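# Two robots move the crate into the yellow bay

## Task

Get the crate into the yellow taped bay, using either robot or both. At the end it must sit upright, lie wholly within the tape without touching or crossing it, and still hold every piece of paper. It must stay there on its own, so the grippers must let go and the robots must back away. No robot may tip over or be left leaning.

## Robot and tools

Robots: r1 and r2 are identical Hello Robot Stretch 3 units. Each has a differential-drive base (0.33 m long, 0.34 m wide, with a passive rear omni wheel), a lift on a mast, and one telescoping arm that reaches out to the robot's right. The arm has a wrist (yaw, pitch, roll) and a two-finger gripper. The base cannot strafe, so moving the gripper forward or back means driving. An on-the-spot turn pivots about the point midway between the drive wheels, 0.05 m behind the front edge. With the arm retracted and the wrist folded, that turn sweeps a radius of 0.28 m. An unfolded, level gripper reaches beyond it.

Frames: the base frame has its origin on the floor between the drive wheels, with x forward, y left and z up. hand_pose is reported in this frame, at the point where the closed fingertips meet. With all wrist joints at zero, the hand frame's x points up, y points back toward the mast and z points rearward. The odometry frame is the base frame as it was at the start of the scene. Each robot reports everything in its own frames. Only camera images, lidar_m and the depth grids show where one robot is relative to the other.

execute_actions(actions, cameras): actions is a list holding one action object, or an empty list to just read state and images. The action is keyed by "r1" and/or "r2". Under each key you can give:
- "base" with exactly one command. translate_m drives straight by that many metres from the base's last reported position, -1 to 1, forward positive. rotate_rad turns in place by that many radians, -3.2 to 3.2, counter-clockwise (left) positive. Both are offsets, not places to go.
- "joints": absolute targets, named individually, each a single number. lift_m is 0 to 1.1 m (arm height). arm_m is 0 to 0.52 m (extension). wrist_yaw_rad is -1.345 to 4.42; 0 is along the arm, positive swings toward the front, and 3.0 is folded over the base. wrist_pitch_rad is -1.57 to 0.451; 0 is level and negative tips the fingers down. wrist_roll_rad is -2.911 to 2.911; at 0 the fingers sit side by side. gripper_m is -0.089 to 0.179; larger is wider, and the real fingertip gap is 0.007 to 0.025 m less than the value. head_pan_rad is -3.953 to 1.73; 0 faces forward, positive turns left, -1.57 looks along the arm. head_tilt_rad is -1.53 to 0.419; negative looks down.
- "contact_limits": {"arm_m": effort %, 1 to 100}. The arm motion then halts with contact_stop when its effort reaches that level. Smaller values are gentler, but too small stops at once. The limit also caps holding force until the next action.
All motions in an action start together. Any action lasts at most 15 s. Omitted joints or robots may keep pushing toward older targets, and no status will show it. An unknown key or an out-of-range number rejects the whole call, and nothing moves. cameras lists names such as r1_head_camera, r1_nav_camera, r1_wrist_camera and the same for r2, or "all". Omitting it gives every camera; [] gives none. If a result reports a stop, the remaining motion calls in that reply are skipped.

wait(seconds 0 to 10) lets the scene run without new commands and returns state and images. zoom_image(camera, region [x0,y0,x1,y1] in pixels, at most 504x504) gives a closer look at that camera's latest full image. finished_scene(scene) ends the current scene for good, so call it only once the crate sits correctly on its own.

Results: base_status and joint_status say how each commanded motion ended. done for the base only means the wheels turned as commanded; they may have slipped. off_target means the motion stopped short and may still be pushing. After contact_stop, time_out or torque_fault, the old target is dropped. A contact-stopped lift or arm goes slack until you command it again, and a slack lift under load can sink. on_its_own covers uncommanded parts; its "held at" is a target, not a position. motor_effort is a percentage, with the peak in brackets, and is noisy and biased. Positive wheel effort pushes forward. lidar_m gives 12 sectors of 30 degrees, counter-clockwise from straight ahead (4th left, 7th behind, 10th right). The scan plane is 0.17 m above the floor, with range 0.15 to 12 m, and "-" means nothing seen. The robot's own parts can block sectors 5, 6, 9 and 10. The other robot shows up. wrist_depth_mm (45 to 1000) and head_depth_mm (280 to 4000, image sideways) are 7x7 grids of median depth read from the top left. base_odometry counts wheel turns. turned_by_wheels and turned_by_imu give rotation since the last result. base_tilt reports lean in degrees, with a fixed bias of up to about 4.

Speed: the base goes up to 0.30 m/s and 1.9 rad/s only when stowed (lift_m<0.30, arm_m<0.03, wrist_yaw_rad>2.54). Otherwise it is capped at 0.10 m/s and 0.63 rad/s.

Gripping: close to a gripper_m below the object's width. To release, open at least 0.02 beyond where the fingers made contact. Neither the reading nor done proves that you are holding something.

Cautions: fold or unfold the wrist only with lift_m between 0.32 and 0.95, wrist_pitch_rad at -0.4 and roll near 0. Once folded, the lift may drop to 0.25. With yaw below -0.4, keep pitch at -0.5 or lower. Arm pushes with the gripper above about 0.45 m can tip the robot, and repeated pushes are worse. Driving while holding or pushing against something fixed can also tip it. If the base leans, undo the last move in small steps, free the gripper, and lower the lift to about 0.2. Robots must never press against each other: once bases touch, even millimetres more of driving is a hard press. Two robots given the same drive command may travel up to 2.5 cm differently, which strains a shared load. Wrist servos cut out for 10 s after sustained strain. Avoid drops, slams and hard shoves, and keep the paper in the crate. Loose objects may occasionally be nudged by something else.

Each tool is called after ">>>" as a command line: name --argument value for each argument, lists and objects as JSON in quotes; but a table of rows of numbers goes row by row, as --pt "numbers of a row", without its own name.

## Session

>>> execute_actions --actions '[]'

Scene clock: 0.00 s.
r1.base_odometry: x=+0.000 y=+0.000 heading=+0.000 (m, m, rad; r1's odometry frame)
r1.turned_by_wheels: +0.000 (rad since the last result)
r1.turned_by_imu: +0.000 (rad since the last result)
r1.base_tilt: forward=-1.3 right=+1.0 (deg)
r1.lidar_m: 1.38 2.03 2.91 3.07 3.35 1.37 0.96 0.91 0.94 1.07 1.02 1.04
r1.head_depth_mm: 1212 1225 1242 1265 1272 1293 1315 / 1373 1385 1410 1426 1453 1470 1497 / 1568 1595 1622 1639 1671 1701 1736 / 1773 1895 1899 1948 1973 2045 2017 / 1943 2282 2311 2388 2441 2529 2231 / 1932 2741 2804 2800 2837 2872 2230 / 1935 2688 2681 2682 2626 2700 2228
r1.base_status: not commanded
r1.joint_positions: lift_m=+0.355 arm_m=+0.001 wrist_yaw_rad=+2.821 wrist_pitch_rad=-0.565 wrist_roll_rad=-0.001 gripper_m=+0.037 head_pan_rad=+0.004 head_tilt_rad=-0.021
r1.joint_status: not commanded
r1.motor_effort: left_wheel=+0 right_wheel=+1 lift_m=+33 arm_m=+1 wrist_yaw_rad=+0 wrist_pitch_rad=+6 wrist_roll_rad=+0 gripper_m=+0 head_pan_rad=+0 head_tilt_rad=+2 (%)
r1.hand_pose: x=+0.0428 y=+0.0471 z=+0.3365 quat_wxyz=(+0.303, +0.701, +0.087, +0.639) (m; r1's base frame)
r1.wrist_depth_mm: - - - - - - - / - - - - - - - / - 982 965 929 942 887 887 / 758 786 759 751 748 729 729 / 664 - 632 630 640 610 615 / 556 541 556 541 538 529 522 / 475 498 - 471 458 461 461
r2.base_odometry: x=+0.000 y=+0.000 heading=+0.000 (m, m, rad; r2's odometry frame)
r2.turned_by_wheels: +0.000 (rad since the last result)
r2.turned_by_imu: +0.000 (rad since the last result)
r2.base_tilt: forward=-0.3 right=+0.7 (deg)
r2.lidar_m: 0.95 0.89 0.80 0.80 0.95 1.78 3.07 3.32 2.02 1.73 1.06 0.94
r2.head_depth_mm: 856 859 858 859 864 865 866 / 887 890 890 893 894 896 898 / 920 923 925 925 925 932 933 / 958 963 961 963 965 973 973 / 996 998 1002 1006 1010 1011 1014 / 1045 1041 1042 1050 1055 1052 1058 / 1087 1089 1100 1097 1098 1100 1107
r2.base_status: not commanded
r2.joint_positions: lift_m=+0.453 arm_m=-0.003 wrist_yaw_rad=+2.954 wrist_pitch_rad=-0.443 wrist_roll_rad=+0.000 gripper_m=+0.037 head_pan_rad=-0.019 head_tilt_rad=-0.021
r2.joint_status: not commanded
r2.motor_effort: left_wheel=+0 right_wheel=-1 lift_m=+23 arm_m=+0 wrist_yaw_rad=-1 wrist_pitch_rad=+4 wrist_roll_rad=+0 gripper_m=-1 head_pan_rad=-1 head_tilt_rad=+2 (%)
r2.hand_pose: x=+0.0201 y=+0.0750 z=+0.4596 quat_wxyz=(+0.220, +0.701, +0.090, +0.672) (m; r2's base frame)
r2.wrist_depth_mm: 881 800 781 780 754 722 687 / 970 - 837 832 784 767 737 / - - 919 916 852 846 797 / 928 - 958 952 954 973 885 / 758 - 832 834 838 863 873 / 660 660 - 686 710 730 769 / 564 577 579 601 611 624 634
pictures: r1_head_camera (sideways: a quarter turn clockwise sets it upright), r1_nav_camera (sideways: a quarter turn counterclockwise sets it upright), r1_wrist_camera, r2_head_camera (sideways: a quarter turn clockwise sets it upright), r2_nav_camera (sideways: a quarter turn counterclockwise sets it upright), r2_wrist_camera
Images, in order (width x height): r1_head_camera 896x504, r1_nav_camera 672x504, r1_wrist_camera 644x364, r2_head_camera 896x504, r2_nav_camera 672x504, r2_wrist_camera 644x364.

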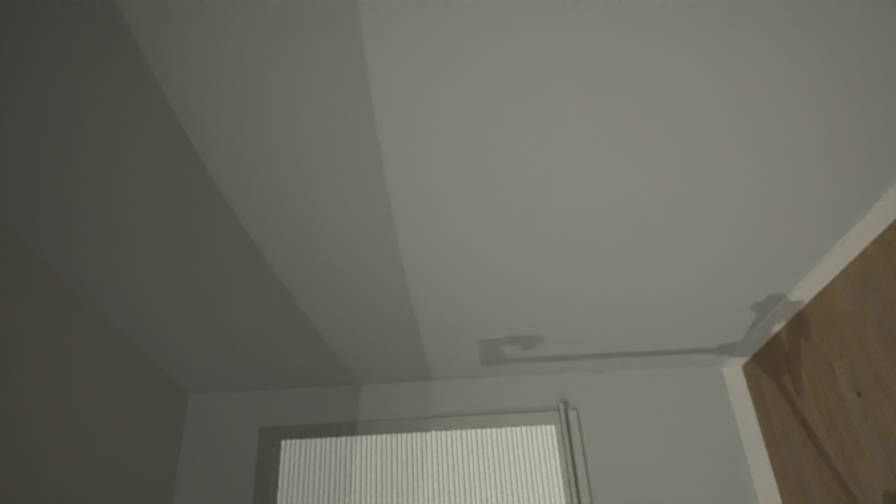

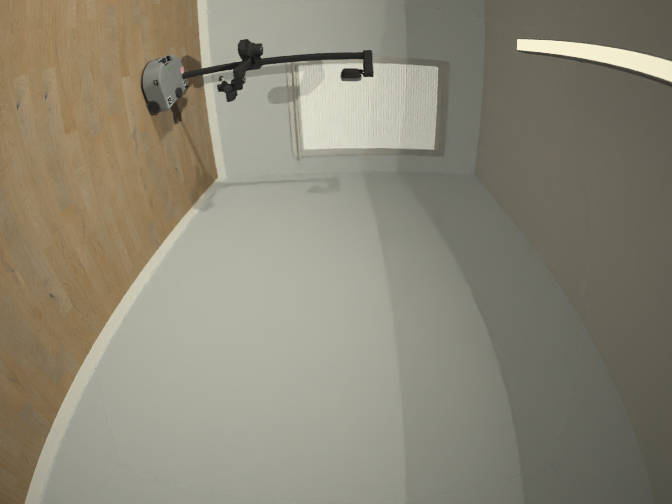

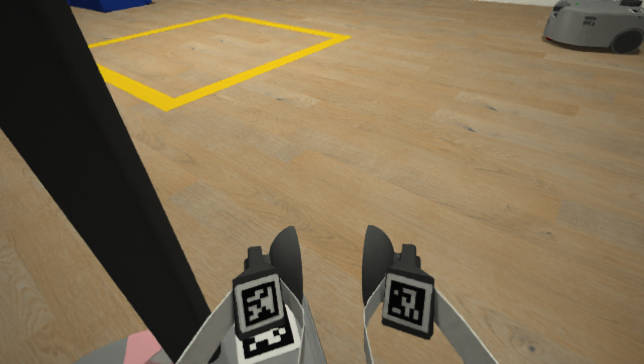

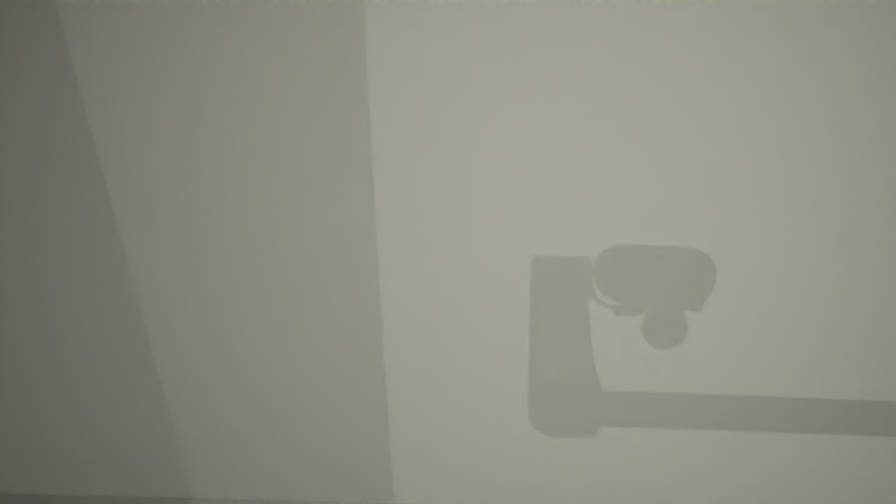

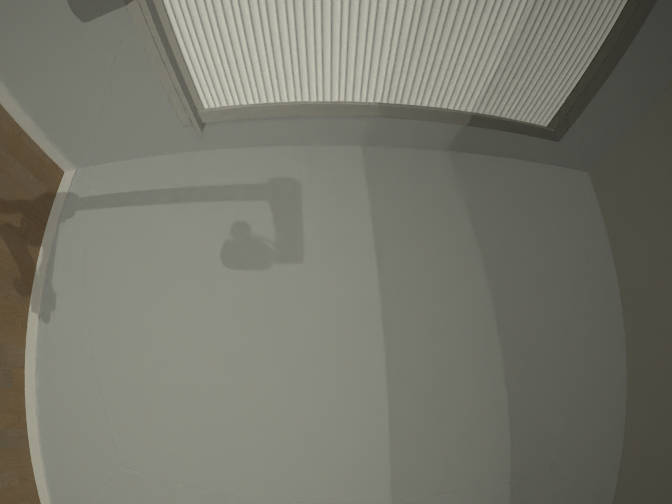

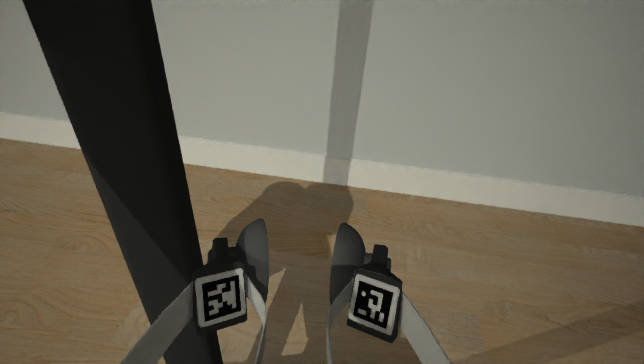

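>>> execute_actions --actions '[{"r1":{"joints":{"head_pan_rad":1.7,"head_tilt_rad":-0.6,"lift_m":0.27,"wrist_yaw_rad":3.0}},"r2":{"joints":{"head_pan_rad":-3.0,"head_tilt_rad":-0.6,"lift_m":0.27}}}]' --cameras '["r1_head_camera","r1_nav_camera","r2_head_camera","r2_nav_camera"]'

Scene clock: 6.20 s.
r1.base_odometry: x=+0.000 y=+0.000 heading=+0.000 (m, m, rad; r1's odometry frame)
r1.turned_by_wheels: +0.000 (rad since the last result)
r1.turned_by_imu: +0.000 (rad since the last result)
r1.base_tilt: forward=-1.2 right=+1.0 (deg)
r1.lidar_m: 1.38 2.02 2.91 3.09 3.34 1.36 0.96 0.91 0.93 1.08 1.02 1.05
r1.head_depth_mm: 3439 3707 3063 2200 1743 1435 1223 / 3753 - 3084 2240 1761 1443 1227 / 3650 - 3108 2274 1786 1456 1242 / 3418 3791 3175 2309 1795 1469 1247 / 3358 3624 3193 2339 1812 1481 1275 / 3205 3565 3410 2432 1871 - - / 3057 3311 - - - - -
r1.base_status: not commanded
r1.joint_positions: lift_m=+0.270 arm_m=+0.001 wrist_yaw_rad=+2.998 wrist_pitch_rad=-0.565 wrist_roll_rad=-0.001 gripper_m=+0.037 head_pan_rad=+1.693 head_tilt_rad=-0.592
r1.joint_status: all done
r1.motor_effort: left_wheel=+0(0) right_wheel=+0(0) lift_m=+27(29) arm_m=+0(0) wrist_yaw_rad=+1(2) wrist_pitch_rad=+6(6) wrist_roll_rad=+1(0) gripper_m=+1(1) head_pan_rad=+4(55) head_tilt_rad=-4(38) (%)
r1.hand_pose: x=+0.0078 y=+0.0554 z=+0.2513 quat_wxyz=(+0.246, +0.691, +0.148, +0.664) (m; r1's base frame)
r1.wrist_depth_mm: - - - - - - - / - - - - - - 940 / 800 804 772 791 753 749 754 / 637 632 633 613 609 600 587 / 539 523 - 538 512 504 492 / 466 - - - 453 440 433 / - - - - 375 381 380
r2.base_odometry: x=+0.000 y=+0.000 heading=+0.000 (m, m, rad; r2's odometry frame)
r2.turned_by_wheels: +0.000 (rad since the last result)
r2.turned_by_imu: -0.001 (rad since the last result)
r2.base_tilt: forward=-0.3 right=+0.7 (deg)
r2.lidar_m: 0.95 0.89 0.79 0.80 0.95 1.78 3.11 3.33 2.02 1.73 1.06 0.94
r2.head_depth_mm: 3381 3581 3096 2334 1842 1507 1282 / 3590 3901 3216 2345 1822 1499 1274 / 3766 - 3259 2313 1839 1510 1284 / - - 3243 2337 1833 1495 1280 / - - 3221 2341 1817 1507 1274 / 3922 - 3196 2312 1829 1506 1277 / 3510 3702 3205 2327 1836 1503 1272
r2.base_status: not commanded
r2.joint_positions: lift_m=+0.271 arm_m=-0.003 wrist_yaw_rad=+2.954 wrist_pitch_rad=-0.443 wrist_roll_rad=+0.000 gripper_m=+0.037 head_pan_rad=-2.993 head_tilt_rad=-0.593
r2.joint_status: all done
r2.motor_effort: left_wheel=+0(0) right_wheel=-1(1) lift_m=+10(21) arm_m=+0(0) wrist_yaw_rad=-1(1) wrist_pitch_rad=+4(4) wrist_roll_rad=+0(0) gripper_m=+0(0) head_pan_rad=-5(47) head_tilt_rad=-2(22) (%)
r2.hand_pose: x=+0.0201 y=+0.0750 z=+0.2777 quat_wxyz=(+0.220, +0.701, +0.090, +0.672) (m; r2's base frame)
r2.wrist_depth_mm: 872 814 786 745 751 721 702 / 914 - 861 831 813 779 755 / 762 - 842 855 846 833 798 / 632 - 658 708 710 728 765 / 526 - 554 567 585 591 610 / 455 - - - 496 497 518 / - - - 407 422 432 440
pictures: r1_head_camera (sideways: a quarter turn clockwise sets it upright), r1_nav_camera (sideways: a quarter turn counterclockwise sets it upright), r2_head_camera (sideways: a quarter turn clockwise sets it upright), r2_nav_camera (sideways: a quarter turn counterclockwise sets it upright)
Images, in order (width x height): r1_head_camera 896x504, r1_nav_camera 672x504, r2_head_camera 896x504, r2_nav_camera 672x504.

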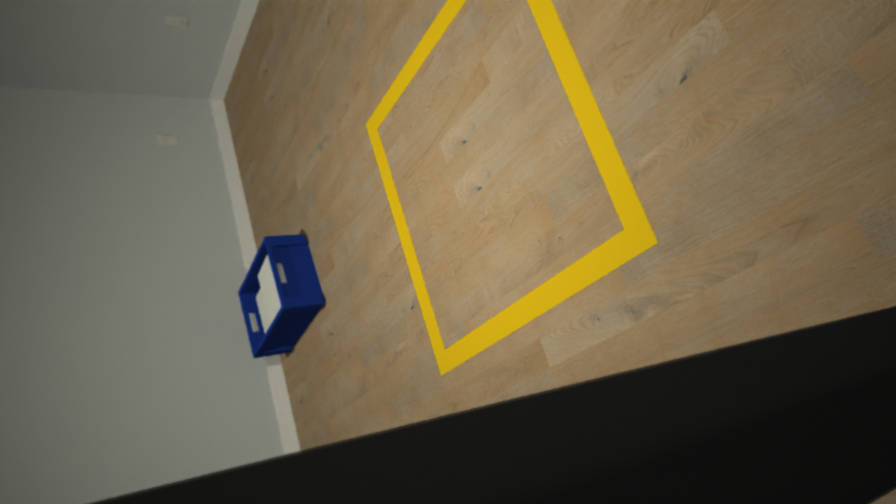

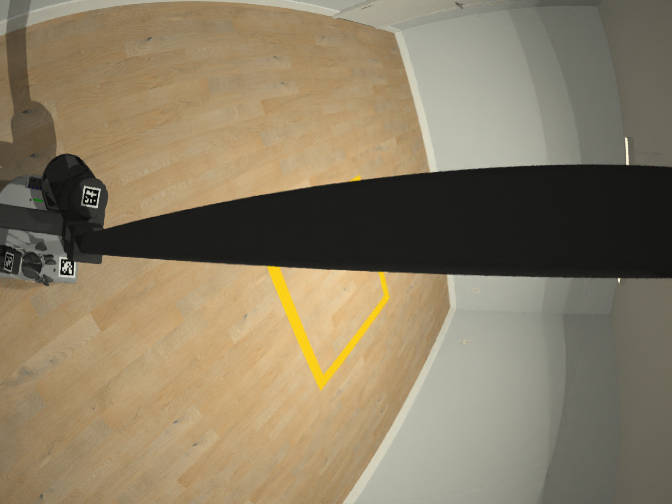

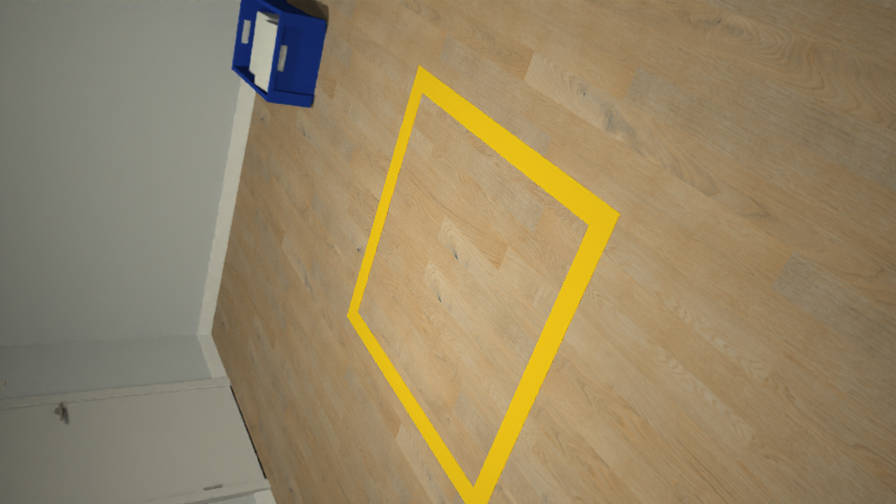

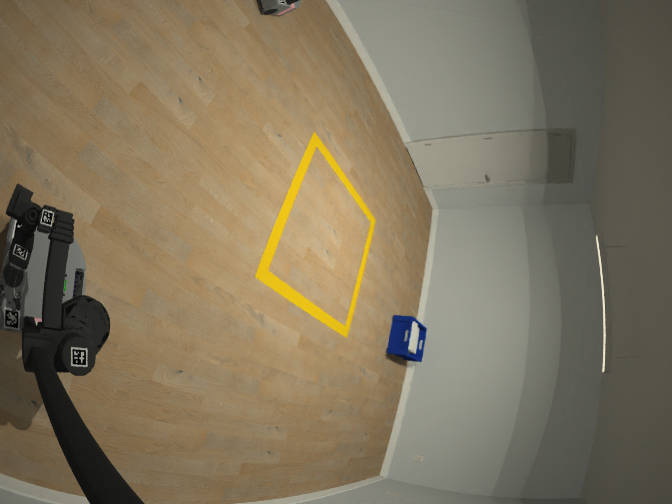

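>>> execute_actions --actions '[{"r1":{"base":{"rotate_rad":1.82},"joints":{"head_pan_rad":-0.2,"head_tilt_rad":-0.9}}}]' --cameras '[]'

>>> execute_actions --actions '[{"r1":{"base":{"translate_m":1}}}]' --cameras '[]'

>>> execute_actions --actions '[{"r1":{"base":{"translate_m":1}}}]' --cameras '[]'

>>> execute_actions --actions '[{"r1":{"base":{"translate_m":0.4}}}]' --cameras '[]'

>>> execute_actions --actions '[{"r1":{"base":{"rotate_rad":0.14},"joints":{"lift_m":0.6,"wrist_pitch_rad":-0.4}}}]' --cameras '[]'

>>> execute_actions --actions '[{"r1":{"joints":{"wrist_yaw_rad":1.57,"arm_m":0.2,"gripper_m":0.12}}}]' --cameras '["r1_head_camera","r1_nav_camera","r1_wrist_camera"]'

Scene clock: 26.60 s.
r1.base_odometry: x=+0.000 y=+0.000 heading=+1.820 (m, m, rad; r1's odometry frame)
r1.turned_by_wheels: +1.820 (rad since the last result)
r1.turned_by_imu: +1.811 (rad since the last result)
r1.base_tilt: forward=-1.2 right=+1.0 (deg)
r1.lidar_m: 3.10 2.08 1.10 0.92 0.91 1.02 1.03 1.02 1.14 1.84 2.03 3.18
r1.head_depth_mm: 2899 2289 1889 1593 1387 1230 1096 / 2919 2313 1902 1618 1394 1235 1107 / 3009 2337 1927 1629 1414 1245 1111 / 3090 2358 1926 1642 1426 1251 1117 / 2900 2426 1967 1655 1438 1258 1121 / 2950 2434 1999 1685 1436 1265 1136 / 3118 2486 2021 1690 1454 1277 1138
r1.base_status: done
r1.joint_positions: lift_m=+0.270 arm_m=+0.001 wrist_yaw_rad=+2.999 wrist_pitch_rad=-0.565 wrist_roll_rad=-0.001 gripper_m=+0.037 head_pan_rad=-0.193 head_tilt_rad=-0.889
r1.joint_status: all done
r1.motor_effort: left_wheel=-3(11) right_wheel=+3(14) lift_m=+27(27) arm_m=+0(1) wrist_yaw_rad=+1(2) wrist_pitch_rad=+6(6) wrist_roll_rad=+1(0) gripper_m=+0(1) head_pan_rad=-5(55) head_tilt_rad=-6(34) (%)
r1.hand_pose: x=+0.0078 y=+0.0553 z=+0.2513 quat_wxyz=(+0.245, +0.691, +0.149, +0.664) (m; r1's base frame)
r1.wrist_depth_mm: 687 - 852 957 - - - / 737 - 932 966 - - 979 / 764 815 764 764 756 752 744 / 642 622 623 616 620 602 589 / 532 517 - 533 515 508 496 / 464 - - - 447 431 434 / - - - - 374 381 381
r2.base_odometry: x=+0.000 y=+0.000 heading=+0.000 (m, m, rad; r2's odometry frame)
r2.turned_by_wheels: +0.000 (rad since the last result)
r2.turned_by_imu: -0.001 (rad since the last result)
r2.base_tilt: forward=-0.3 right=+0.7 (deg)
r2.lidar_m: 0.94 0.89 0.80 0.80 0.95 1.77 3.10 3.33 2.02 1.73 1.06 0.94
r2.head_depth_mm: 3420 3686 3131 2349 1836 1509 1279 / 3516 3899 3257 2344 1833 1509 1274 / 3724 - 3269 2340 1823 1502 1278 / 3969 - 3234 2321 1826 1498 1276 / - - 3241 2326 1835 1505 1278 / 3919 - 3196 2342 1830 1494 1278 / 3517 3698 3264 2314 1826 1513 1268
r2.base_status: not commanded
r2.joint_positions: lift_m=+0.271 arm_m=-0.003 wrist_yaw_rad=+2.954 wrist_pitch_rad=-0.443 wrist_roll_rad=+0.000 gripper_m=+0.037 head_pan_rad=-2.993 head_tilt_rad=-0.593
r2.joint_status: not commanded
r2.motor_effort: left_wheel=+0(0) right_wheel=-1(1) lift_m=+10(10) arm_m=+0(0) wrist_yaw_rad=-1(1) wrist_pitch_rad=+4(4) wrist_roll_rad=+0(0) gripper_m=+0(0) head_pan_rad=-4(6) head_tilt_rad=-2(2) (%)
r2.hand_pose: x=+0.0201 y=+0.0750 z=+0.2777 quat_wxyz=(+0.220, +0.701, +0.090, +0.672) (m; r2's base frame)
r2.wrist_depth_mm: 877 811 799 752 750 713 689 / 913 - 865 828 793 793 735 / 762 - 857 838 841 848 808 / 622 - 653 686 718 740 770 / 516 - 575 563 580 591 618 / 458 - - - 491 495 511 / - - - 405 414 435 436
pictures: none
No camera images: the call's "cameras" was empty. Leave "cameras" out to get every camera's image.

Scene clock: 31.70 s.
r1.base_odometry: x=-0.246 y=+0.969 heading=+1.820 (m, m, rad; r1's odometry frame)
r1.turned_by_wheels: +0.000 (rad since the last result)
r1.turned_by_imu: +0.002 (rad since the last result)
r1.base_tilt: forward=-1.2 right=+1.0 (deg)
r1.lidar_m: 2.09 2.79 1.49 1.24 1.23 1.38 1.97 1.96 2.20 1.98 2.52 2.83
r1.head_depth_mm: 2895 2300 1874 1603 1392 1223 1103 / 2922 2310 1901 1610 1407 1241 1110 / 2882 2323 1924 1620 1403 1245 1111 / 2837 2305 1949 1632 1415 1253 1121 / 2638 2195 1961 1652 1437 1266 1127 / 2523 2372 1987 1667 1443 1281 1136 / 2467 2453 2014 1703 1459 1278 1143
r1.base_status: done
r1.joint_positions: lift_m=+0.270 arm_m=+0.001 wrist_yaw_rad=+2.999 wrist_pitch_rad=-0.566 wrist_roll_rad=-0.001 gripper_m=+0.037 head_pan_rad=-0.193 head_tilt_rad=-0.890
r1.joint_status: not commanded
r1.motor_effort: left_wheel=-3(9) right_wheel=+4(12) lift_m=+27(27) arm_m=+0(0) wrist_yaw_rad=+0(1) wrist_pitch_rad=+6(6) wrist_roll_rad=+0(0) gripper_m=+0(0) head_pan_rad=-5(4) head_tilt_rad=-6(5) (%)
r1.hand_pose: x=+0.0077 y=+0.0553 z=+0.2513 quat_wxyz=(+0.245, +0.691, +0.149, +0.664) (m; r1's base frame)
r1.wrist_depth_mm: 915 - - - - - - / 961 - - - - - 952 / 811 783 783 794 766 741 744 / 644 634 628 634 621 608 587 / 535 527 - 533 512 507 502 / 464 - - - 447 431 429 / - - - - 373 382 381
r2.base_odometry: x=+0.000 y=+0.000 heading=+0.000 (m, m, rad; r2's odometry frame)
r2.turned_by_wheels: +0.000 (rad since the last result)
r2.turned_by_imu: -0.001 (rad since the last result)
r2.base_tilt: forward=-0.3 right=+0.7 (deg)
r2.lidar_m: 0.95 0.90 0.79 0.80 0.95 1.78 3.09 1.98 2.97 1.73 1.06 0.94
r2.head_depth_mm: 3380 3681 3115 2352 1836 1512 1286 / 3548 3831 3222 2334 1848 1506 1273 / 3792 - 3235 2348 1836 1502 1280 / 3945 - 3244 2336 1827 1494 1273 / - - 3193 2321 1817 1506 1281 / 3967 - 3235 2316 1829 1507 1277 / 3476 3778 3223 2329 1827 1504 1277
r2.base_status: not commanded
r2.joint_positions: lift_m=+0.271 arm_m=-0.003 wrist_yaw_rad=+2.954 wrist_pitch_rad=-0.443 wrist_roll_rad=+0.000 gripper_m=+0.037 head_pan_rad=-2.993 head_tilt_rad=-0.593
r2.joint_status: not commanded
r2.motor_effort: left_wheel=+0(0) right_wheel=-1(1) lift_m=+10(10) arm_m=+0(0) wrist_yaw_rad=-1(1) wrist_pitch_rad=+4(4) wrist_roll_rad=+0(0) gripper_m=+0(1) head_pan_rad=-4(4) head_tilt_rad=-2(2) (%)
r2.hand_pose: x=+0.0201 y=+0.0750 z=+0.2777 quat_wxyz=(+0.220, +0.701, +0.090, +0.672) (m; r2's base frame)
r2.wrist_depth_mm: 871 821 817 755 741 716 710 / 889 - 856 815 823 793 732 / 786 - 856 876 856 822 811 / 618 - 655 699 694 734 752 / 527 - 568 567 570 596 624 / 456 - - - 496 493 501 / - - - 401 410 429 439
pictures: none
No camera images: the call's "cameras" was empty. Leave "cameras" out to get every camera's image.

Scene clock: 36.80 s.
r1.base_odometry: x=-0.493 y=+1.938 heading=+1.820 (m, m, rad; r1's odometry frame)
r1.turned_by_wheels: +0.000 (rad since the last result)
r1.turned_by_imu: +0.002 (rad since the last result)
r1.base_tilt: forward=-1.2 right=+1.0 (deg)
r1.lidar_m: 1.09 1.84 1.84 1.56 1.55 1.74 2.82 2.91 2.39 2.22 2.20 1.28
r1.head_depth_mm: 2308 2296 1880 1607 1387 1232 1106 / 2126 2311 1901 1604 1395 1232 1111 / 2019 2232 1723 1629 1411 1250 1115 / 1895 2151 1615 1614 1430 1247 1116 / 1803 1972 1745 1636 1438 1258 1135 / 1699 1905 1870 1666 1438 1265 1130 / 1622 1837 1956 1684 1453 1269 1143
r1.base_status: done
r1.joint_positions: lift_m=+0.270 arm_m=+0.001 wrist_yaw_rad=+2.999 wrist_pitch_rad=-0.566 wrist_roll_rad=-0.001 gripper_m=+0.037 head_pan_rad=-0.193 head_tilt_rad=-0.890
r1.joint_status: not commanded
r1.motor_effort: left_wheel=-3(9) right_wheel=+3(12) lift_m=+27(27) arm_m=+0(1) wrist_yaw_rad=+0(0) wrist_pitch_rad=+6(6) wrist_roll_rad=+0(0) gripper_m=-1(1) head_pan_rad=-5(5) head_tilt_rad=-5(6) (%)
r1.hand_pose: x=+0.0077 y=+0.0553 z=+0.2513 quat_wxyz=(+0.245, +0.691, +0.149, +0.664) (m; r1's base frame)
r1.wrist_depth_mm: - - - - - - - / - - - - - - 950 / 811 795 783 799 757 758 749 / 659 630 636 611 607 616 596 / 533 528 - 534 522 502 502 / 465 - - - 444 433 431 / - - - - 371 382 380
r2.base_odometry: x=+0.000 y=+0.000 heading=+0.000 (m, m, rad; r2's odometry frame)
r2.turned_by_wheels: +0.000 (rad since the last result)
r2.turned_by_imu: -0.001 (rad since the last result)
r2.base_tilt: forward=-0.3 right=+0.8 (deg)
r2.lidar_m: 0.95 0.89 0.80 0.80 0.95 1.77 3.09 2.39 2.97 1.73 1.06 0.94
r2.head_depth_mm: 3414 3680 3101 2338 1842 1502 1282 / 3583 3918 3259 2336 1820 1511 1278 / 3753 - 3250 2342 1847 1512 1280 / - - 3058 2350 1831 1506 1274 / - - 2619 2343 1821 1503 1273 / 3864 - 3204 2318 1827 1495 1276 / 3471 3730 3203 2305 1833 1506 1276
r2.base_status: not commanded
r2.joint_positions: lift_m=+0.271 arm_m=-0.003 wrist_yaw_rad=+2.954 wrist_pitch_rad=-0.443 wrist_roll_rad=+0.000 gripper_m=+0.037 head_pan_rad=-2.993 head_tilt_rad=-0.593
r2.joint_status: not commanded
r2.motor_effort: left_wheel=+0(0) right_wheel=-1(1) lift_m=+10(10) arm_m=+0(0) wrist_yaw_rad=-1(1) wrist_pitch_rad=+4(4) wrist_roll_rad=+0(0) gripper_m=+0(0) head_pan_rad=-5(5) head_tilt_rad=-2(2) (%)
r2.hand_pose: x=+0.0201 y=+0.0750 z=+0.2777 quat_wxyz=(+0.220, +0.701, +0.090, +0.672) (m; r2's base frame)
r2.wrist_depth_mm: 860 810 775 757 750 715 684 / 939 - 872 843 795 787 721 / 782 - 856 848 840 834 802 / 632 - 673 684 722 732 769 / 523 - 554 578 583 604 626 / 460 - - - 483 504 510 / - - - 403 413 426 440
pictures: none
No camera images: the call's "cameras" was empty. Leave "cameras" out to get every camera's image.

Scene clock: 39.93 s.
r1.base_odometry: x=-0.591 y=+2.326 heading=+1.820 (m, m, rad; r1's odometry frame)
r1.turned_by_wheels: +0.000 (rad since the last result)
r1.turned_by_imu: +0.001 (rad since the last result)
r1.base_tilt: forward=-1.2 right=+1.0 (deg)
r1.lidar_m: 0.69 1.47 1.65 1.65 1.65 1.89 3.04 3.27 2.50 2.09 2.08 0.85
r1.head_depth_mm: 1828 2094 1894 1585 1383 1232 1092 / 1708 1976 1897 1564 1400 1238 1106 / 1593 1841 1915 1386 1403 1242 1114 / 1490 1720 1720 1370 1357 1257 1120 / 1420 1623 1749 1504 1428 1258 1125 / 1349 1526 1723 1642 1454 1270 1139 / 1275 1431 1637 1694 1461 1285 1145
r1.base_status: done
r1.joint_positions: lift_m=+0.270 arm_m=+0.001 wrist_yaw_rad=+2.999 wrist_pitch_rad=-0.566 wrist_roll_rad=-0.001 gripper_m=+0.037 head_pan_rad=-0.193 head_tilt_rad=-0.890
r1.joint_status: not commanded
r1.motor_effort: left_wheel=-2(10) right_wheel=+3(12) lift_m=+27(27) arm_m=+0(0) wrist_yaw_rad=+0(0) wrist_pitch_rad=+6(6) wrist_roll_rad=+1(1) gripper_m=+0(0) head_pan_rad=-5(5) head_tilt_rad=-5(6) (%)
r1.hand_pose: x=+0.0077 y=+0.0553 z=+0.2513 quat_wxyz=(+0.245, +0.691, +0.149, +0.664) (m; r1's base frame)
r1.wrist_depth_mm: - - - - - - - / - - - - - - 974 / 808 804 783 767 793 744 730 / 648 631 619 615 615 599 587 / 533 534 - 533 514 504 502 / 469 - - - 441 436 434 / - - - - 379 385 378
r2.base_odometry: x=+0.000 y=+0.000 heading=+0.000 (m, m, rad; r2's odometry frame)
r2.turned_by_wheels: +0.000 (rad since the last result)
r2.turned_by_imu: -0.001 (rad since the last result)
r2.base_tilt: forward=-0.3 right=+0.7 (deg)
r2.lidar_m: 0.95 0.89 0.80 0.80 0.95 1.78 2.65 3.33 2.97 1.73 1.06 0.94
r2.head_depth_mm: 3410 3661 3103 2342 1834 1510 1276 / 3531 3875 3258 2342 1836 1508 1276 / 3781 - 3074 2327 1817 1498 1280 / 3945 - 2839 2324 1822 1510 1281 / - - 3220 2327 1824 1501 1275 / 3939 - 3242 2322 1832 1503 1274 / 3495 3710 3223 2326 1821 1499 1279
r2.base_status: not commanded
r2.joint_positions: lift_m=+0.271 arm_m=-0.003 wrist_yaw_rad=+2.954 wrist_pitch_rad=-0.443 wrist_roll_rad=+0.000 gripper_m=+0.037 head_pan_rad=-2.993 head_tilt_rad=-0.593
r2.joint_status: not commanded
r2.motor_effort: left_wheel=+0(1) right_wheel=-1(1) lift_m=+10(10) arm_m=+0(0) wrist_yaw_rad=-1(1) wrist_pitch_rad=+4(4) wrist_roll_rad=+0(0) gripper_m=+0(1) head_pan_rad=-4(4) head_tilt_rad=-2(2) (%)
r2.hand_pose: x=+0.0201 y=+0.0750 z=+0.2777 quat_wxyz=(+0.220, +0.701, +0.090, +0.672) (m; r2's base frame)
r2.wrist_depth_mm: 894 804 779 773 753 699 700 / 908 - 863 813 823 777 760 / 764 - 819 894 831 813 804 / 623 - 664 680 700 743 757 / 526 - 563 575 575 603 604 / 458 - - - 489 505 508 / - - - 410 421 430 434
pictures: none
No camera images: the call's "cameras" was empty. Leave "cameras" out to get every camera's image.

Scene clock: 43.77 s.
r1.base_odometry: x=-0.591 y=+2.326 heading=+1.959 (m, m, rad; r1's odometry frame)
r1.turned_by_wheels: +0.140 (rad since the last result)
r1.turned_by_imu: +0.139 (rad since the last result)
r1.base_tilt: forward=-1.2 right=+1.0 (deg)
r1.lidar_m: 0.69 1.48 1.79 1.65 1.68 2.04 3.27 2.64 2.30 2.08 2.09 0.72
r1.head_depth_mm: 1593 1873 1884 1567 1391 1227 1100 / 1529 1780 1902 1380 1393 1236 1110 / 1463 1697 1698 1359 1358 1247 1111 / 1398 1625 1760 1472 1384 1250 1118 / 1355 1540 1745 1599 1436 1263 1127 / 1305 1488 1722 1673 1440 1274 1133 / 1249 1414 1636 1673 1447 1283 1143
r1.base_status: done
r1.joint_positions: lift_m=+0.600 arm_m=+0.001 wrist_yaw_rad=+2.999 wrist_pitch_rad=-0.418 wrist_roll_rad=-0.001 gripper_m=+0.037 head_pan_rad=-0.193 head_tilt_rad=-0.890
r1.joint_status: all done
r1.motor_effort: left_wheel=-2(12) right_wheel=+3(9) lift_m=+39(42) arm_m=+0(0) wrist_yaw_rad=+1(1) wrist_pitch_rad=+8(9) wrist_roll_rad=+0(0) gripper_m=-1(1) head_pan_rad=-6(5) head_tilt_rad=-4(6) (%)
r1.hand_pose: x=+0.0106 y=+0.0761 z=+0.6124 quat_wxyz=(+0.196, +0.700, +0.098, +0.680) (m; r1's base frame)
r1.wrist_depth_mm: - - - - - - - / - - - - - - - / - - - - - - - / - - - - - - - / - - - - - - - / 981 980 - 916 946 913 887 / 811 797 - 773 744 778 767
r2.base_odometry: x=+0.000 y=+0.000 heading=+0.000 (m, m, rad; r2's odometry frame)
r2.turned_by_wheels: +0.000 (rad since the last result)
r2.turned_by_imu: -0.001 (rad since the last result)
r2.base_tilt: forward=-0.3 right=+0.8 (deg)
r2.lidar_m: 0.95 0.89 0.80 0.80 0.95 1.78 2.65 3.34 2.96 1.73 1.06 0.94
r2.head_depth_mm: 3387 3643 3100 2343 1832 1510 1279 / 3566 3839 3232 2332 1844 1511 1285 / 3784 - 3206 2322 1836 1502 1278 / 3971 - 2831 2346 1822 1505 1279 / - - 3215 2329 1831 1509 1271 / 3888 - 3230 2339 1837 1501 1272 / 3471 3714 3242 2326 1815 1505 1275
r2.base_status: not commanded
r2.joint_positions: lift_m=+0.271 arm_m=-0.003 wrist_yaw_rad=+2.954 wrist_pitch_rad=-0.443 wrist_roll_rad=+0.000 gripper_m=+0.037 head_pan_rad=-2.993 head_tilt_rad=-0.593
r2.joint_status: not commanded
r2.motor_effort: left_wheel=-1(0) right_wheel=-1(1) lift_m=+10(10) arm_m=+0(0) wrist_yaw_rad=-1(2) wrist_pitch_rad=+4(4) wrist_roll_rad=+0(0) gripper_m=+0(1) head_pan_rad=-5(5) head_tilt_rad=-2(2) (%)
r2.hand_pose: x=+0.0201 y=+0.0750 z=+0.2777 quat_wxyz=(+0.220, +0.701, +0.090, +0.672) (m; r2's base frame)
r2.wrist_depth_mm: 872 824 784 757 749 718 682 / 909 - 857 854 794 767 755 / 777 - 831 891 846 840 805 / 628 - 664 689 709 751 775 / 522 - 564 582 580 606 612 / 456 - - - 495 499 519 / - - - 410 415 426 434
pictures: none
No camera images: the call's "cameras" was empty. Leave "cameras" out to get every camera's image.

Scene clock: 46.47 s.
r1.base_odometry: x=-0.591 y=+2.326 heading=+1.959 (m, m, rad; r1's odometry frame)
r1.turned_by_wheels: +0.000 (rad since the last result)
r1.turned_by_imu: +0.000 (rad since the last result)
r1.base_tilt: forward=-1.2 right=+1.0 (deg)
r1.lidar_m: 0.69 1.47 1.78 1.65 1.68 2.04 3.27 2.65 2.31 2.08 2.09 0.72
r1.head_depth_mm: 1590 1871 1877 1565 1382 1230 1106 / 1538 1788 1905 1378 1381 1242 1103 / 1462 1693 1701 1352 1358 1254 1114 / 1406 1623 1767 1489 1392 1255 1123 / 1351 1546 1750 1628 1439 1267 1139 / 1297 1478 1714 1680 1450 1275 1130 / 1252 1429 1641 1683 1464 1275 1134
r1.base_status: not commanded
r1.joint_positions: lift_m=+0.600 arm_m=+0.200 wrist_yaw_rad=+1.571 wrist_pitch_rad=-0.418 wrist_roll_rad=-0.001 gripper_m=+0.120 head_pan_rad=-0.193 head_tilt_rad=-0.890
r1.joint_status: all done
r1.motor_effort: left_wheel=-3(2) right_wheel=+3(3) lift_m=+39(39) arm_m=+3(8) wrist_yaw_rad=-1(3) wrist_pitch_rad=+8(8) wrist_roll_rad=+0(1) gripper_m=+1(77) head_pan_rad=-5(5) head_tilt_rad=-6(6) (%)
r1.hand_pose: x=+0.2030 y=-0.3448 z=+0.6124 quat_wxyz=(+0.593, +0.593, -0.385, +0.386) (m; r1's base frame)
r1.wrist_depth_mm: - - - - - - - / - - - - - - - / - - - - - - - / - - - - - - - / - - - 834 - - - / 957 974 872 890 910 933 901 / 819 781 770 780 768 755 807
r2.base_odometry: x=+0.000 y=+0.000 heading=+0.000 (m, m, rad; r2's odometry frame)
r2.turned_by_wheels: +0.000 (rad since the last result)
r2.turned_by_imu: -0.001 (rad since the last result)
r2.base_tilt: forward=-0.3 right=+0.8 (deg)
r2.lidar_m: 0.95 0.89 0.79 0.80 0.95 1.77 2.65 3.35 2.97 1.74 1.06 0.94
r2.head_depth_mm: 3384 3643 3080 2320 1842 1504 1279 / 3572 3889 3211 2347 1841 1503 1277 / 3790 - 3250 2319 1830 1500 1277 / 3886 - 2840 2323 1840 1509 1273 / - - 3201 2340 1815 1502 1279 / 3936 - 3219 2337 1821 1503 1278 / 3515 3702 3179 2332 1840 1504 1270
r2.base_status: not commanded
r2.joint_positions: lift_m=+0.271 arm_m=-0.003 wrist_yaw_rad=+2.954 wrist_pitch_rad=-0.443 wrist_roll_rad=+0.000 gripper_m=+0.037 head_pan_rad=-2.993 head_tilt_rad=-0.593
r2.joint_status: not commanded
r2.motor_effort: left_wheel=+0(0) right_wheel=-1(1) lift_m=+10(10) arm_m=+0(0) wrist_yaw_rad=-1(1) wrist_pitch_rad=+4(4) wrist_roll_rad=+0(1) gripper_m=+0(1) head_pan_rad=-4(4) head_tilt_rad=-2(2) (%)
r2.hand_pose: x=+0.0201 y=+0.0750 z=+0.2777 quat_wxyz=(+0.220, +0.701, +0.090, +0.672) (m; r2's base frame)
r2.wrist_depth_mm: 859 804 784 786 734 724 696 / 909 - 856 815 817 766 740 / 786 - 837 873 859 827 797 / 615 - 678 673 705 734 743 / 524 - 561 568 578 598 624 / 458 - - - 502 502 512 / - - - 403 413 433 442
pictures: r1_head_camera (sideways: a quarter turn clockwise sets it upright), r1_nav_camera (sideways: a quarter turn counterclockwise sets it upright), r1_wrist_camera
Images, in order (width x height): r1_head_camera 896x504, r1_nav_camera 672x504, r1_wrist_camera 644x364.

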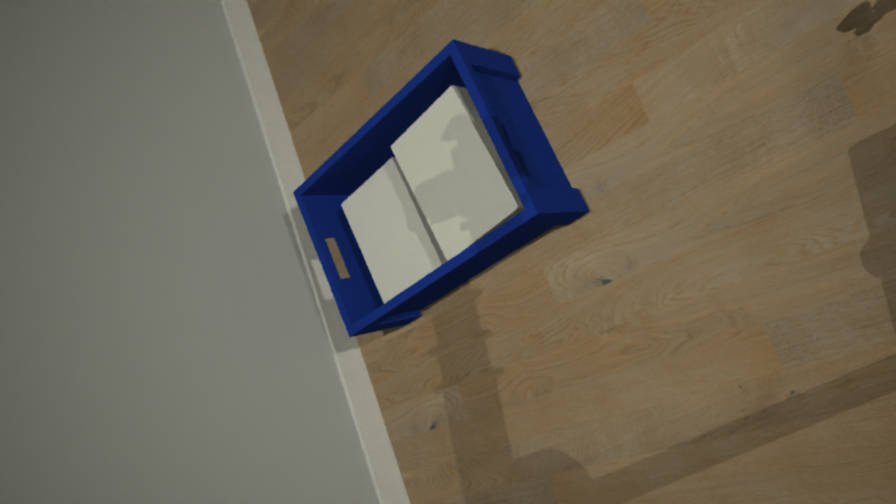

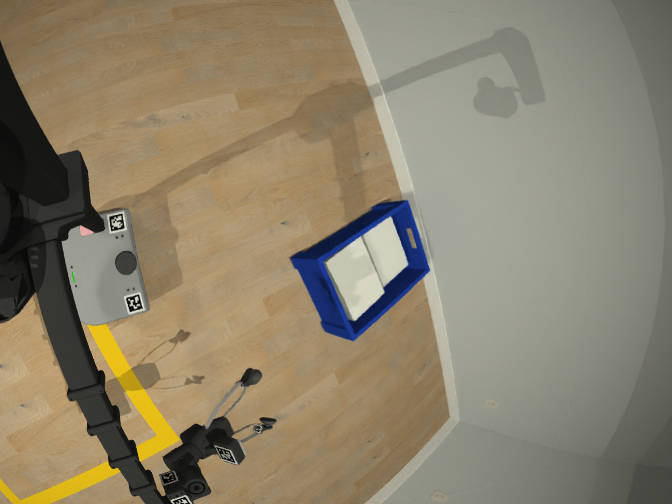

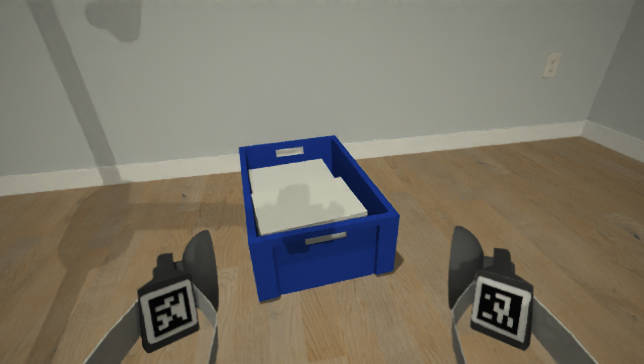

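>>> execute_actions --actions '[{"r1":{"base":{"translate_m":0.3},"joints":{"wrist_roll_rad":1.57,"wrist_pitch_rad":0,"lift_m":0.17,"gripper_m":0.07,"head_pan_rad":-0.6,"head_tilt_rad":-1.1}}}]' --cameras '["r1_head_camera","r1_wrist_camera"]'

Scene clock: 59.17 s.
r1.base_odometry: x=-0.705 y=+2.604 heading=+1.959 (m, m, rad; r1's odometry frame)
r1.turned_by_wheels: +0.000 (rad since the last result)
r1.turned_by_imu: -0.001 (rad since the last result)
r1.base_tilt: forward=-1.3 right=+0.9 (deg)
r1.lidar_m: 0.51 1.18 1.43 1.71 1.71 2.11 3.56 2.88 2.25 2.02 0.67 0.41
r1.head_depth_mm: 1988 1735 1561 1401 1287 1158 1101 / 1941 1759 1557 1403 1282 1182 - / 1808 1771 1586 1302 1297 1181 - / 1607 1762 1580 1198 1273 1188 1115 / 1447 1686 1385 1210 1296 1200 1107 / 1317 1522 1433 1318 1320 1210 1117 / 1215 1389 1524 1422 1324 1214 1120
r1.base_status: done
r1.joint_positions: lift_m=+0.170 arm_m=+0.200 wrist_yaw_rad=+1.571 wrist_pitch_rad=-0.021 wrist_roll_rad=+1.566 gripper_m=+0.070 head_pan_rad=-0.593 head_tilt_rad=-1.087
r1.joint_status: all done
r1.motor_effort: left_wheel=-2(4) right_wheel=+3(9) lift_m=+27(36) arm_m=+3(3) wrist_yaw_rad=+0(0) wrist_pitch_rad=+10(9) wrist_roll_rad=+3(5) gripper_m=+0(79) head_pan_rad=-5(39) head_tilt_rad=-7(28) (%)
r1.hand_pose: x=+0.2343 y=-0.3446 z=+0.2791 quat_wxyz=(+0.010, +0.707, -0.707, -0.006) (m; r1's base frame)
r1.wrist_depth_mm: - - - - 759 441 333 / - - - - 382 381 335 / - - - - 383 380 335 / - - - - 379 372 337 / - - - - 368 365 341 / - - - - 356 362 340 / - - - - 347 334 331
r2.base_odometry: x=+0.000 y=+0.000 heading=+0.000 (m, m, rad; r2's odometry frame)
r2.turned_by_wheels: +0.000 (rad since the last result)
r2.turned_by_imu: -0.002 (rad since the last result)
r2.base_tilt: forward=-0.3 right=+0.8 (deg)
r2.lidar_m: 0.95 0.89 0.79 0.80 0.95 1.78 2.88 3.33 2.96 1.73 1.06 0.94
r2.head_depth_mm: 3389 3666 3097 2362 1834 1505 1284 / 3517 3899 3067 2362 1833 1504 1280 / 3738 - 2924 2336 1833 1503 1286 / 3966 - 3064 2324 1821 1500 1281 / - - 3243 2313 1838 1510 1268 / 3911 - 3229 2315 1808 1497 1278 / 3503 3712 3193 2327 1833 1503 1271
r2.base_status: not commanded
r2.joint_positions: lift_m=+0.271 arm_m=-0.003 wrist_yaw_rad=+2.954 wrist_pitch_rad=-0.443 wrist_roll_rad=+0.000 gripper_m=+0.037 head_pan_rad=-2.993 head_tilt_rad=-0.593
r2.joint_status: not commanded
r2.motor_effort: left_wheel=+0(0) right_wheel=-1(1) lift_m=+10(10) arm_m=+1(0) wrist_yaw_rad=-1(0) wrist_pitch_rad=+4(4) wrist_roll_rad=+0(0) gripper_m=+0(1) head_pan_rad=-5(4) head_tilt_rad=-3(2) (%)
r2.hand_pose: x=+0.0201 y=+0.0750 z=+0.2777 quat_wxyz=(+0.220, +0.701, +0.090, +0.672) (m; r2's base frame)
r2.wrist_depth_mm: 877 803 805 762 744 719 699 / 892 - 880 823 830 770 760 / 759 - 846 879 852 836 789 / 615 - 665 690 711 743 770 / 523 - 565 573 582 612 629 / 452 - - - 487 498 512 / - - - 404 421 430 437
pictures: r1_head_camera (sideways: a quarter turn clockwise sets it upright), r1_wrist_camera
Images, in order (width x height): r1_head_camera 896x504, r1_wrist_camera 644x364.

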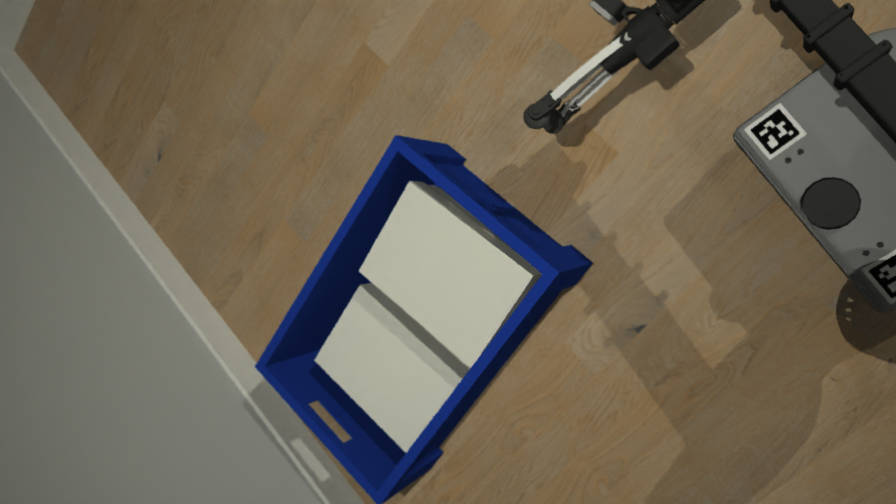

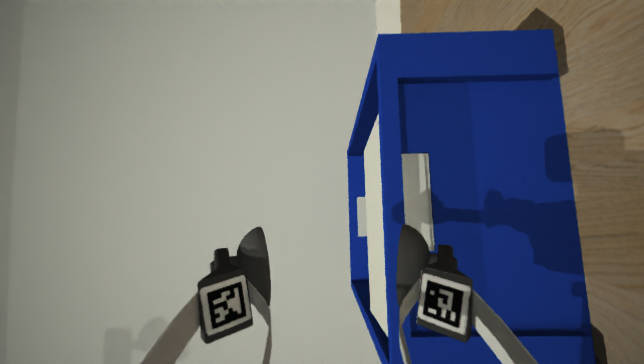

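>>> execute_actions --actions '[{"r1":{"base":{"translate_m":0.1},"joints":{"arm_m":0.23,"lift_m":0.093,"gripper_m":0.05}}}]' --cameras '["r1_head_camera","r1_wrist_camera"]'

Scene clock: 66.77 s.
r1.base_odometry: x=-0.743 y=+2.696 heading=+1.959 (m, m, rad; r1's odometry frame)
r1.turned_by_wheels: +0.000 (rad since the last result)
r1.turned_by_imu: -0.001 (rad since the last result)
r1.base_tilt: forward=-1.2 right=+1.0 (deg)
r1.lidar_m: 0.46 1.08 1.31 1.73 1.74 2.13 3.66 2.94 2.23 2.01 0.53 0.31
r1.head_depth_mm: 1941 1740 1552 1397 1293 1160 1076 / 1863 1768 1564 1368 1280 1177 - / 1646 1765 1575 1205 1263 1188 - / 1468 1688 1598 1191 1116 1194 1125 / 1327 1538 1426 1280 1277 1195 1110 / 1207 1386 1511 1303 1319 1214 1114 / 1113 1253 1464 1413 1332 1215 1123
r1.base_status: done
r1.joint_positions: lift_m=+0.093 arm_m=+0.230 wrist_yaw_rad=+1.571 wrist_pitch_rad=-0.021 wrist_roll_rad=+1.567 gripper_m=+0.050 head_pan_rad=-0.593 head_tilt_rad=-1.087
r1.joint_status: all done
r1.motor_effort: left_wheel=-3(4) right_wheel=+3(12) lift_m=+26(27) arm_m=+4(5) wrist_yaw_rad=+0(1) wrist_pitch_rad=+9(9) wrist_roll_rad=+3(3) gripper_m=-1(71) head_pan_rad=-5(5) head_tilt_rad=-7(7) (%)
r1.hand_pose: x=+0.2343 y=-0.3746 z=+0.2022 quat_wxyz=(+0.010, +0.707, -0.707, -0.006) (m; r1's base frame)
r1.wrist_depth_mm: - - - - 573 317 248 / - - - 294 282 282 245 / - - - 298 290 292 244 / - - - 289 286 284 246 / - - - 313 282 282 249 / - - - 302 300 273 249 / - - - 271 269 270 250
r2.base_odometry: x=+0.000 y=+0.000 heading=+0.000 (m, m, rad; r2's odometry frame)
r2.turned_by_wheels: +0.000 (rad since the last result)
r2.turned_by_imu: -0.001 (rad since the last result)
r2.base_tilt: forward=-0.3 right=+0.7 (deg)
r2.lidar_m: 0.95 0.89 0.80 0.80 0.95 1.77 2.89 3.34 2.97 1.73 1.06 0.94
r2.head_depth_mm: 3406 3665 3088 2342 1833 1508 1281 / 3557 3924 3097 2329 1821 1508 1279 / 3751 - 2972 2347 1836 1511 1276 / - - 3220 2322 1823 1509 1280 / - - 3245 2336 1832 1497 1283 / 3930 - 3230 2319 1826 1505 1277 / 3419 3736 3197 2316 1837 1496 1277
r2.base_status: not commanded
r2.joint_positions: lift_m=+0.271 arm_m=-0.003 wrist_yaw_rad=+2.954 wrist_pitch_rad=-0.443 wrist_roll_rad=+0.000 gripper_m=+0.037 head_pan_rad=-2.993 head_tilt_rad=-0.593
r2.joint_status: not commanded
r2.motor_effort: left_wheel=+0(0) right_wheel=-1(1) lift_m=+10(10) arm_m=+0(0) wrist_yaw_rad=-1(0) wrist_pitch_rad=+4(4) wrist_roll_rad=+0(0) gripper_m=+0(0) head_pan_rad=-5(5) head_tilt_rad=-3(2) (%)
r2.hand_pose: x=+0.0201 y=+0.0750 z=+0.2777 quat_wxyz=(+0.220, +0.701, +0.090, +0.672) (m; r2's base frame)
r2.wrist_depth_mm: 873 815 805 749 726 717 680 / 910 - 852 817 797 786 744 / 789 - 853 863 841 821 792 / 625 - 658 681 697 733 766 / 521 - 565 559 583 591 621 / 454 - - - 498 500 502 / - - - 399 409 436 437
pictures: r1_head_camera (sideways: a quarter turn clockwise sets it upright), r1_wrist_camera
Images, in order (width x height): r1_head_camera 896x504, r1_wrist_camera 644x364.

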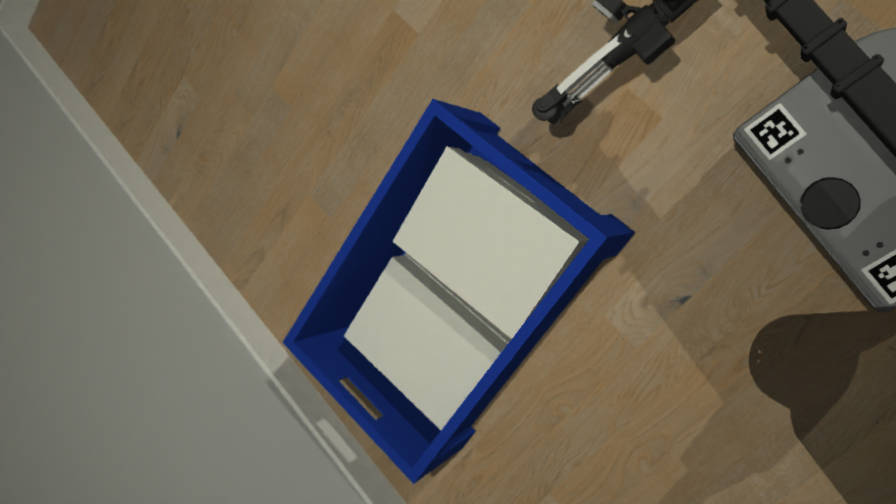

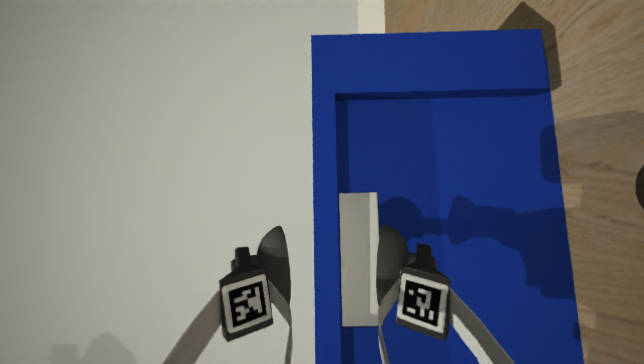

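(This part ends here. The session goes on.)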